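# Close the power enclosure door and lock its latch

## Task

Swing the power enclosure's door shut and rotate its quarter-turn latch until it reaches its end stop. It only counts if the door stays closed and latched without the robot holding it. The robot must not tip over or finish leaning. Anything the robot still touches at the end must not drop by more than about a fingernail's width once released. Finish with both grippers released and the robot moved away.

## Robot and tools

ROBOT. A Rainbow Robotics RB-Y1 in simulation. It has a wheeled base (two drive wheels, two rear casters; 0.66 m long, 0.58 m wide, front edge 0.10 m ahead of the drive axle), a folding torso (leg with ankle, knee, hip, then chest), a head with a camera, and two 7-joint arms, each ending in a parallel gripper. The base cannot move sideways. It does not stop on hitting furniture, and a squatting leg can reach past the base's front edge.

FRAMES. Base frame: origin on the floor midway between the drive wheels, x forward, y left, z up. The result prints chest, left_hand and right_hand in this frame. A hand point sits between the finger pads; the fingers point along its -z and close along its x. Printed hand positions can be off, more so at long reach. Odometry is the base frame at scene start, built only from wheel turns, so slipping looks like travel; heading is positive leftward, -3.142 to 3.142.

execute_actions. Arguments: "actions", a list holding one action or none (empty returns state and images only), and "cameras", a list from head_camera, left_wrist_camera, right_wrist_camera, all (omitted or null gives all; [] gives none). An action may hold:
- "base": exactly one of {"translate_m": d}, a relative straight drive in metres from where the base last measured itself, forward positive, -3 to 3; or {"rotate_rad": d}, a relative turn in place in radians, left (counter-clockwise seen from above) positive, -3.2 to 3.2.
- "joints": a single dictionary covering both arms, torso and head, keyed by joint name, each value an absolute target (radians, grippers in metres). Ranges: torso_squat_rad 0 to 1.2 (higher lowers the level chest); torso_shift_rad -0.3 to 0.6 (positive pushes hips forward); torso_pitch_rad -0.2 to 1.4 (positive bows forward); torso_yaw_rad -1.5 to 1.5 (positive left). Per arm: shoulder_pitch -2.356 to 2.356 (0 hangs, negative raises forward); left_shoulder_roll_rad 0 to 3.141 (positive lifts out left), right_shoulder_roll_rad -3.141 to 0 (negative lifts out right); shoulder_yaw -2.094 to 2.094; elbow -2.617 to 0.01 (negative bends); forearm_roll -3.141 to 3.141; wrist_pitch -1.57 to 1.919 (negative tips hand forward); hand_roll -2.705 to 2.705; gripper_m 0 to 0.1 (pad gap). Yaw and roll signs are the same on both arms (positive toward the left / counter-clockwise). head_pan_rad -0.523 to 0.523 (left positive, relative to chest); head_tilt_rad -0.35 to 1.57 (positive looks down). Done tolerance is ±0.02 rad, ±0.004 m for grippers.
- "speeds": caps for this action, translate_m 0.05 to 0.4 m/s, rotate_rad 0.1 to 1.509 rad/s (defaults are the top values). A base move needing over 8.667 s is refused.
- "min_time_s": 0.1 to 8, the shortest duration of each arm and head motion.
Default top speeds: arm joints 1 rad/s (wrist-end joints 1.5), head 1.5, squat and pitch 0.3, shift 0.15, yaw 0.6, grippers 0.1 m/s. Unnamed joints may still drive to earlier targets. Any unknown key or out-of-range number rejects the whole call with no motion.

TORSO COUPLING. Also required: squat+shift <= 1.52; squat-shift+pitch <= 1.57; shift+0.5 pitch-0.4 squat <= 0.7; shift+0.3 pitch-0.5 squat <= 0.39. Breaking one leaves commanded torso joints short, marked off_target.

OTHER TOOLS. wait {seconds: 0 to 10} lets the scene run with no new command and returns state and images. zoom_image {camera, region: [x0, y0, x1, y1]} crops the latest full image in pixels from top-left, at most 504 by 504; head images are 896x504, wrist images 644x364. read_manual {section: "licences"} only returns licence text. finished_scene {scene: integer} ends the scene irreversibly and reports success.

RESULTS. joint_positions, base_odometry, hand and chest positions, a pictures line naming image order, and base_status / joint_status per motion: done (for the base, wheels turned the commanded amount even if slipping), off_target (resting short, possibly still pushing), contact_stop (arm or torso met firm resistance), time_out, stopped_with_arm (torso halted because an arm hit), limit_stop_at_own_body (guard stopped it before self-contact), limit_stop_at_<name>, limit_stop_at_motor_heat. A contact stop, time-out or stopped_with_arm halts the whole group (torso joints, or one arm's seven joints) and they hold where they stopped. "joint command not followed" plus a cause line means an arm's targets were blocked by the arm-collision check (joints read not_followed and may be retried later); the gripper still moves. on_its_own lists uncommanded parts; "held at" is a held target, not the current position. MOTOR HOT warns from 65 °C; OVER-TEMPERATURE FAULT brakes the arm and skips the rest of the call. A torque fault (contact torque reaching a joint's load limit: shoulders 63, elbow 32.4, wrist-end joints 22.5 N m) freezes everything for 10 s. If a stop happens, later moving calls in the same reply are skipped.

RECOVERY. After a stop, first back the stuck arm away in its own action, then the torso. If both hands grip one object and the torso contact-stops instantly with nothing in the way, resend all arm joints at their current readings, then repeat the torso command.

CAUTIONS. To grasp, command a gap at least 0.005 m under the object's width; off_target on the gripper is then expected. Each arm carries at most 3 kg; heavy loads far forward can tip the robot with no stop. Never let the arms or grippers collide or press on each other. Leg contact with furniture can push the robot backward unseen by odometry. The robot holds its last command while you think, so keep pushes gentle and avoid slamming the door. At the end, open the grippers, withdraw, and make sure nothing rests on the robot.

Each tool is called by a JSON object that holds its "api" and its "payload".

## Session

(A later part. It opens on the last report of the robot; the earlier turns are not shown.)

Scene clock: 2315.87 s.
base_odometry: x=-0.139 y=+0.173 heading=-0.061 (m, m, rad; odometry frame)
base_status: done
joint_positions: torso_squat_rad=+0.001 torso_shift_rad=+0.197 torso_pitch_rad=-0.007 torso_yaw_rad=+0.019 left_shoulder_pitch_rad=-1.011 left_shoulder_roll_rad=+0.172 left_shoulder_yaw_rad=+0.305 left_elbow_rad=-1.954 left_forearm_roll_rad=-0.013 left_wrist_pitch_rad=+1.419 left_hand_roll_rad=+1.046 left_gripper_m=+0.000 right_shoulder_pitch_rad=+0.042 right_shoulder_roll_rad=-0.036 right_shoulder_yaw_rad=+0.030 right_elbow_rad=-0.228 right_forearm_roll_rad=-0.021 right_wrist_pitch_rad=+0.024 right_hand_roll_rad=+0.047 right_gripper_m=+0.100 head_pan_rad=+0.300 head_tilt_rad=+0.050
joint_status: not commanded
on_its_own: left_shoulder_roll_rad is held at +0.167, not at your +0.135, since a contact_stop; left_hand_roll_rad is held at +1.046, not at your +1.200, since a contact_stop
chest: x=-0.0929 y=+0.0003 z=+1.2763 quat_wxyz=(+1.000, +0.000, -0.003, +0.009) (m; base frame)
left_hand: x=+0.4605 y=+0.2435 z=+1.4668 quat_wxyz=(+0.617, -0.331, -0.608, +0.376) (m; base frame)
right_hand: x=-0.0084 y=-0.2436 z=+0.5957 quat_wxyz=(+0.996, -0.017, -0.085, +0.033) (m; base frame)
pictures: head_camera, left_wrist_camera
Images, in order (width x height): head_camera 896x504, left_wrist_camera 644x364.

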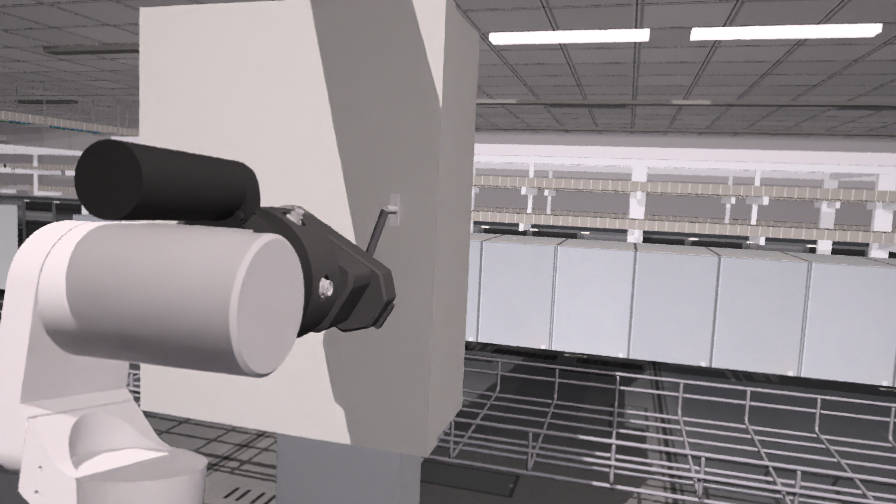

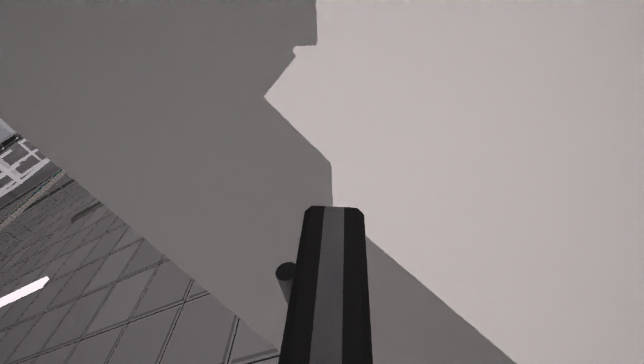

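{"api": "execute_actions", "payload": {"actions": [{"base":{"rotate_rad":-0.035},"speeds":{"rotate_rad":0.1}}], "cameras": ["head_camera","left_wrist_camera"]}}

Scene clock: 2321.17 s.
base_odometry: x=-0.139 y=+0.173 heading=-0.093 (m, m, rad; odometry frame)
base_status: done
joint_positions: torso_squat_rad=+0.001 torso_shift_rad=+0.197 torso_pitch_rad=-0.007 torso_yaw_rad=+0.019 left_shoulder_pitch_rad=-1.010 left_shoulder_roll_rad=+0.172 left_shoulder_yaw_rad=+0.305 left_elbow_rad=-1.953 left_forearm_roll_rad=-0.014 left_wrist_pitch_rad=+1.419 left_hand_roll_rad=+1.046 left_gripper_m=+0.000 right_shoulder_pitch_rad=+0.042 right_shoulder_roll_rad=-0.036 right_shoulder_yaw_rad=+0.030 right_elbow_rad=-0.228 right_forearm_roll_rad=-0.021 right_wrist_pitch_rad=+0.024 right_hand_roll_rad=+0.047 right_gripper_m=+0.100 head_pan_rad=+0.300 head_tilt_rad=+0.050
joint_status: not commanded
on_its_own: left_shoulder_roll_rad is held at +0.167, not at your +0.135, since a contact_stop; left_hand_roll_rad is held at +1.046, not at your +1.200, since a contact_stop
chest: x=-0.0929 y=+0.0005 z=+1.2763 quat_wxyz=(+1.000, +0.000, -0.003, +0.010) (m; base frame)
left_hand: x=+0.4605 y=+0.2444 z=+1.4659 quat_wxyz=(+0.617, -0.330, -0.607, +0.377) (m; base frame)
right_hand: x=-0.0084 y=-0.2436 z=+0.5958 quat_wxyz=(+0.996, -0.017, -0.085, +0.033) (m; base frame)
pictures: head_camera, left_wrist_camera
Images, in order (width x height): head_camera 896x504, left_wrist_camera 644x364.

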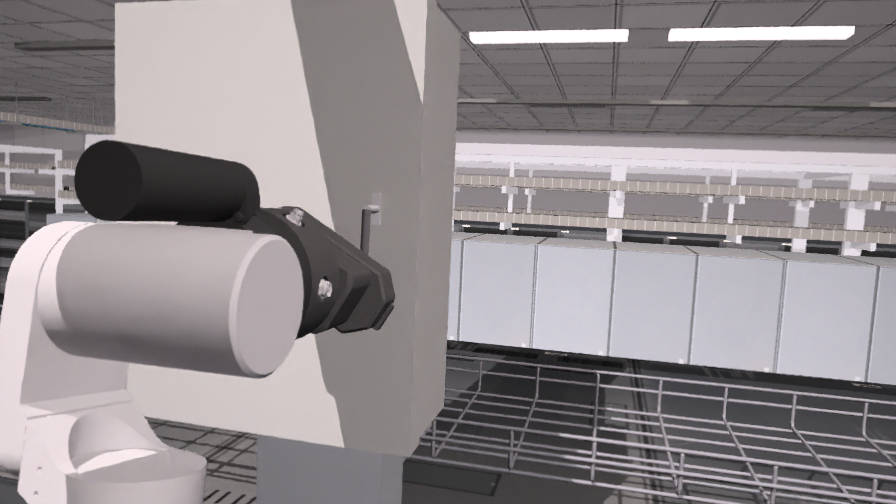

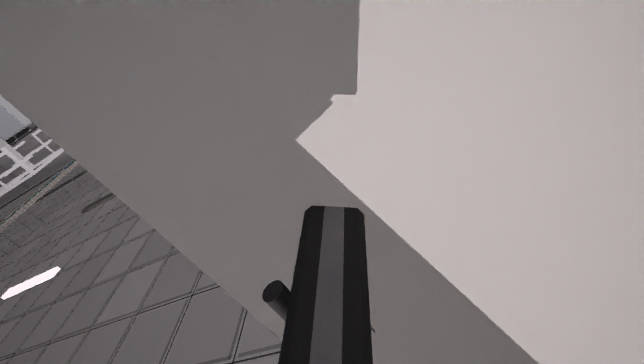

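Nearly vertical now. A bit more.

{"api": "execute_actions", "payload": {"actions": [{"base":{"rotate_rad":-0.03},"speeds":{"rotate_rad":0.1}}]}}

{"api": "zoom_image", "payload": {"camera": "head_camera", "region": [250, 130, 480, 330]}}

Scene clock: 2327.13 s.
base_odometry: x=-0.139 y=+0.173 heading=-0.119 (m, m, rad; odometry frame)
base_status: done
joint_positions: torso_squat_rad=+0.001 torso_shift_rad=+0.196 torso_pitch_rad=-0.009 torso_yaw_rad=+0.020 left_shoulder_pitch_rad=-1.007 left_shoulder_roll_rad=+0.173 left_shoulder_yaw_rad=+0.307 left_elbow_rad=-1.955 left_forearm_roll_rad=-0.015 left_wrist_pitch_rad=+1.422 left_hand_roll_rad=+1.046 left_gripper_m=-0.001 right_shoulder_pitch_rad=+0.042 right_shoulder_roll_rad=-0.036 right_shoulder_yaw_rad=+0.030 right_elbow_rad=-0.228 right_forearm_roll_rad=-0.021 right_wrist_pitch_rad=+0.024 right_hand_roll_rad=+0.047 right_gripper_m=+0.100 head_pan_rad=+0.300 head_tilt_rad=+0.050
joint_status: not commanded
on_its_own: left_shoulder_roll_rad is held at +0.167, not at your +0.135, since a contact_stop; left_hand_roll_rad is held at +1.046, not at your +1.200, since a contact_stop
chest: x=-0.0948 y=+0.0009 z=+1.2765 quat_wxyz=(+1.000, -0.001, -0.005, +0.010) (m; base frame)
left_hand: x=+0.4577 y=+0.2473 z=+1.4659 quat_wxyz=(+0.616, -0.329, -0.607, +0.379) (m; base frame)
right_hand: x=-0.0082 y=-0.2436 z=+0.5964 quat_wxyz=(+0.996, -0.018, -0.086, +0.033) (m; base frame)
pictures: head_camera, left_wrist_camera, right_wrist_camera
Images, in order (width x height): head_camera 896x504, left_wrist_camera 644x364, right_wrist_camera 644x364.

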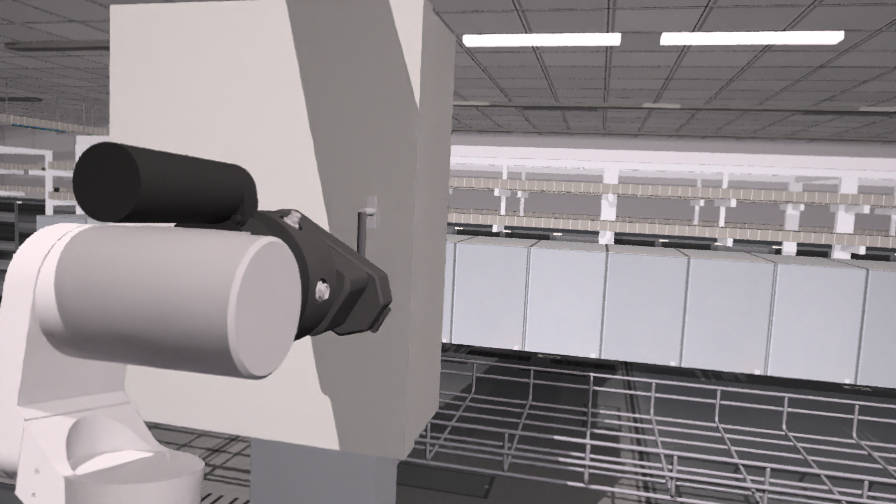

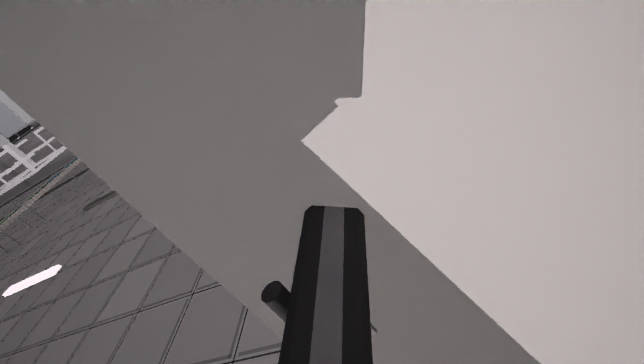

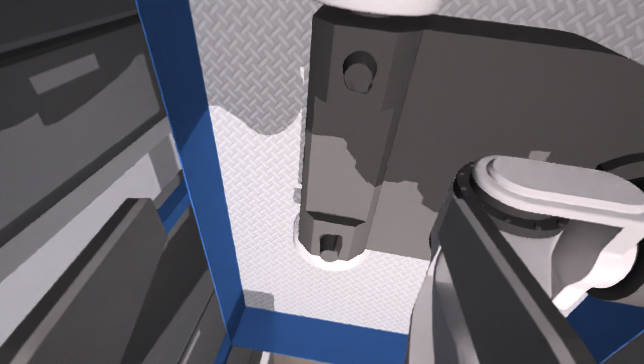

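Region (250, 130, 480, 330) of head_camera's 896x504 image, scaled by 2.191, with more detail than that image has; it fills the top 438 rows of this view, and the rest is white.

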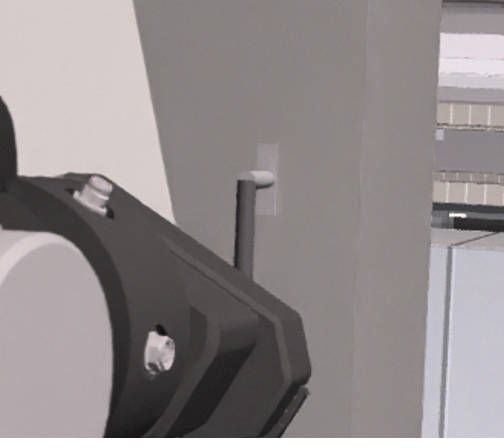

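{"api": "execute_actions", "payload": {"actions": [{"base":{"rotate_rad":0.05},"speeds":{"rotate_rad":0.15}}], "cameras": []}}

{"api": "execute_actions", "payload": {"actions": [{"base":{"translate_m":-0.12},"speeds":{"translate_m":0.1}}], "cameras": ["head_camera","left_wrist_camera"]}}

Scene clock: 2334.00 s.
base_odometry: x=-0.139 y=+0.173 heading=-0.071 (m, m, rad; odometry frame)
base_status: done
joint_positions: torso_squat_rad=+0.001 torso_shift_rad=+0.198 torso_pitch_rad=-0.006 torso_yaw_rad=+0.018 left_shoulder_pitch_rad=-1.011 left_shoulder_roll_rad=+0.167 left_shoulder_yaw_rad=+0.300 left_elbow_rad=-1.952 left_forearm_roll_rad=-0.011 left_wrist_pitch_rad=+1.420 left_hand_roll_rad=+1.046 left_gripper_m=+0.000 right_shoulder_pitch_rad=+0.042 right_shoulder_roll_rad=-0.036 right_shoulder_yaw_rad=+0.030 right_elbow_rad=-0.228 right_forearm_roll_rad=-0.021 right_wrist_pitch_rad=+0.024 right_hand_roll_rad=+0.047 right_gripper_m=+0.100 head_pan_rad=+0.300 head_tilt_rad=+0.050
joint_status: not commanded
on_its_own: left_shoulder_roll_rad is held at +0.167, not at your +0.135, since a contact_stop; left_hand_roll_rad is held at +1.046, not at your +1.200, since a contact_stop
chest: x=-0.0924 y=-0.0007 z=+1.2763 quat_wxyz=(+1.000, +0.000, -0.003, +0.009) (m; base frame)
left_hand: x=+0.4618 y=+0.2375 z=+1.4655 quat_wxyz=(+0.620, -0.332, -0.605, +0.373) (m; base frame)
right_hand: x=-0.0086 y=-0.2437 z=+0.5952 quat_wxyz=(+0.996, -0.016, -0.085, +0.032) (m; base frame)
pictures: none
No camera images: the call's "cameras" was empty. Leave "cameras" out to get every camera's image.

Scene clock: 2335.77 s.
base_odometry: x=-0.259 y=+0.181 heading=-0.070 (m, m, rad; odometry frame)
base_status: done
joint_positions: torso_squat_rad=+0.001 torso_shift_rad=+0.198 torso_pitch_rad=-0.006 torso_yaw_rad=+0.018 left_shoulder_pitch_rad=-1.011 left_shoulder_roll_rad=+0.167 left_shoulder_yaw_rad=+0.300 left_elbow_rad=-1.952 left_forearm_roll_rad=-0.011 left_wrist_pitch_rad=+1.420 left_hand_roll_rad=+1.046 left_gripper_m=+0.000 right_shoulder_pitch_rad=+0.042 right_shoulder_roll_rad=-0.036 right_shoulder_yaw_rad=+0.030 right_elbow_rad=-0.228 right_forearm_roll_rad=-0.021 right_wrist_pitch_rad=+0.024 right_hand_roll_rad=+0.047 right_gripper_m=+0.100 head_pan_rad=+0.300 head_tilt_rad=+0.050
joint_status: not commanded
on_its_own: left_shoulder_roll_rad is held at +0.167, not at your +0.135, since a contact_stop; left_hand_roll_rad is held at +1.046, not at your +1.200, since a contact_stop
chest: x=-0.0924 y=-0.0007 z=+1.2763 quat_wxyz=(+1.000, +0.000, -0.003, +0.009) (m; base frame)
left_hand: x=+0.4618 y=+0.2375 z=+1.4655 quat_wxyz=(+0.620, -0.332, -0.605, +0.373) (m; base frame)
right_hand: x=-0.0087 y=-0.2437 z=+0.5952 quat_wxyz=(+0.996, -0.016, -0.085, +0.032) (m; base frame)
pictures: head_camera, left_wrist_camera
Images, in order (width x height): head_camera 896x504, left_wrist_camera 644x364.

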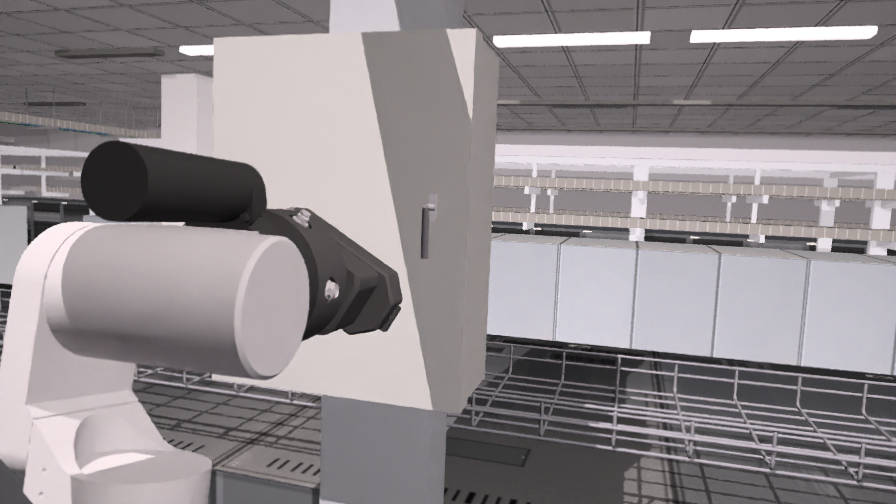

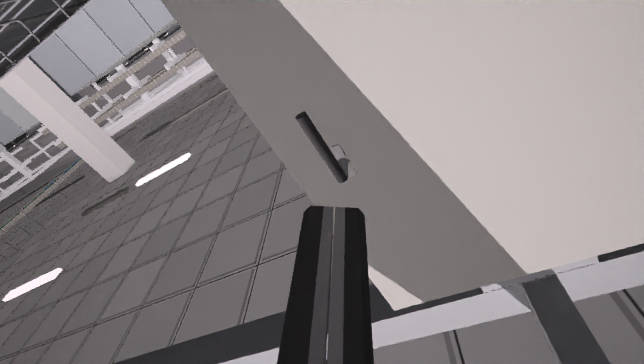

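The lever is vertical at its stop, the door is shut and the hand is clear.

{"api": "finished_scene", "payload": {"scene": 1}}

The scene is finished: the task was done.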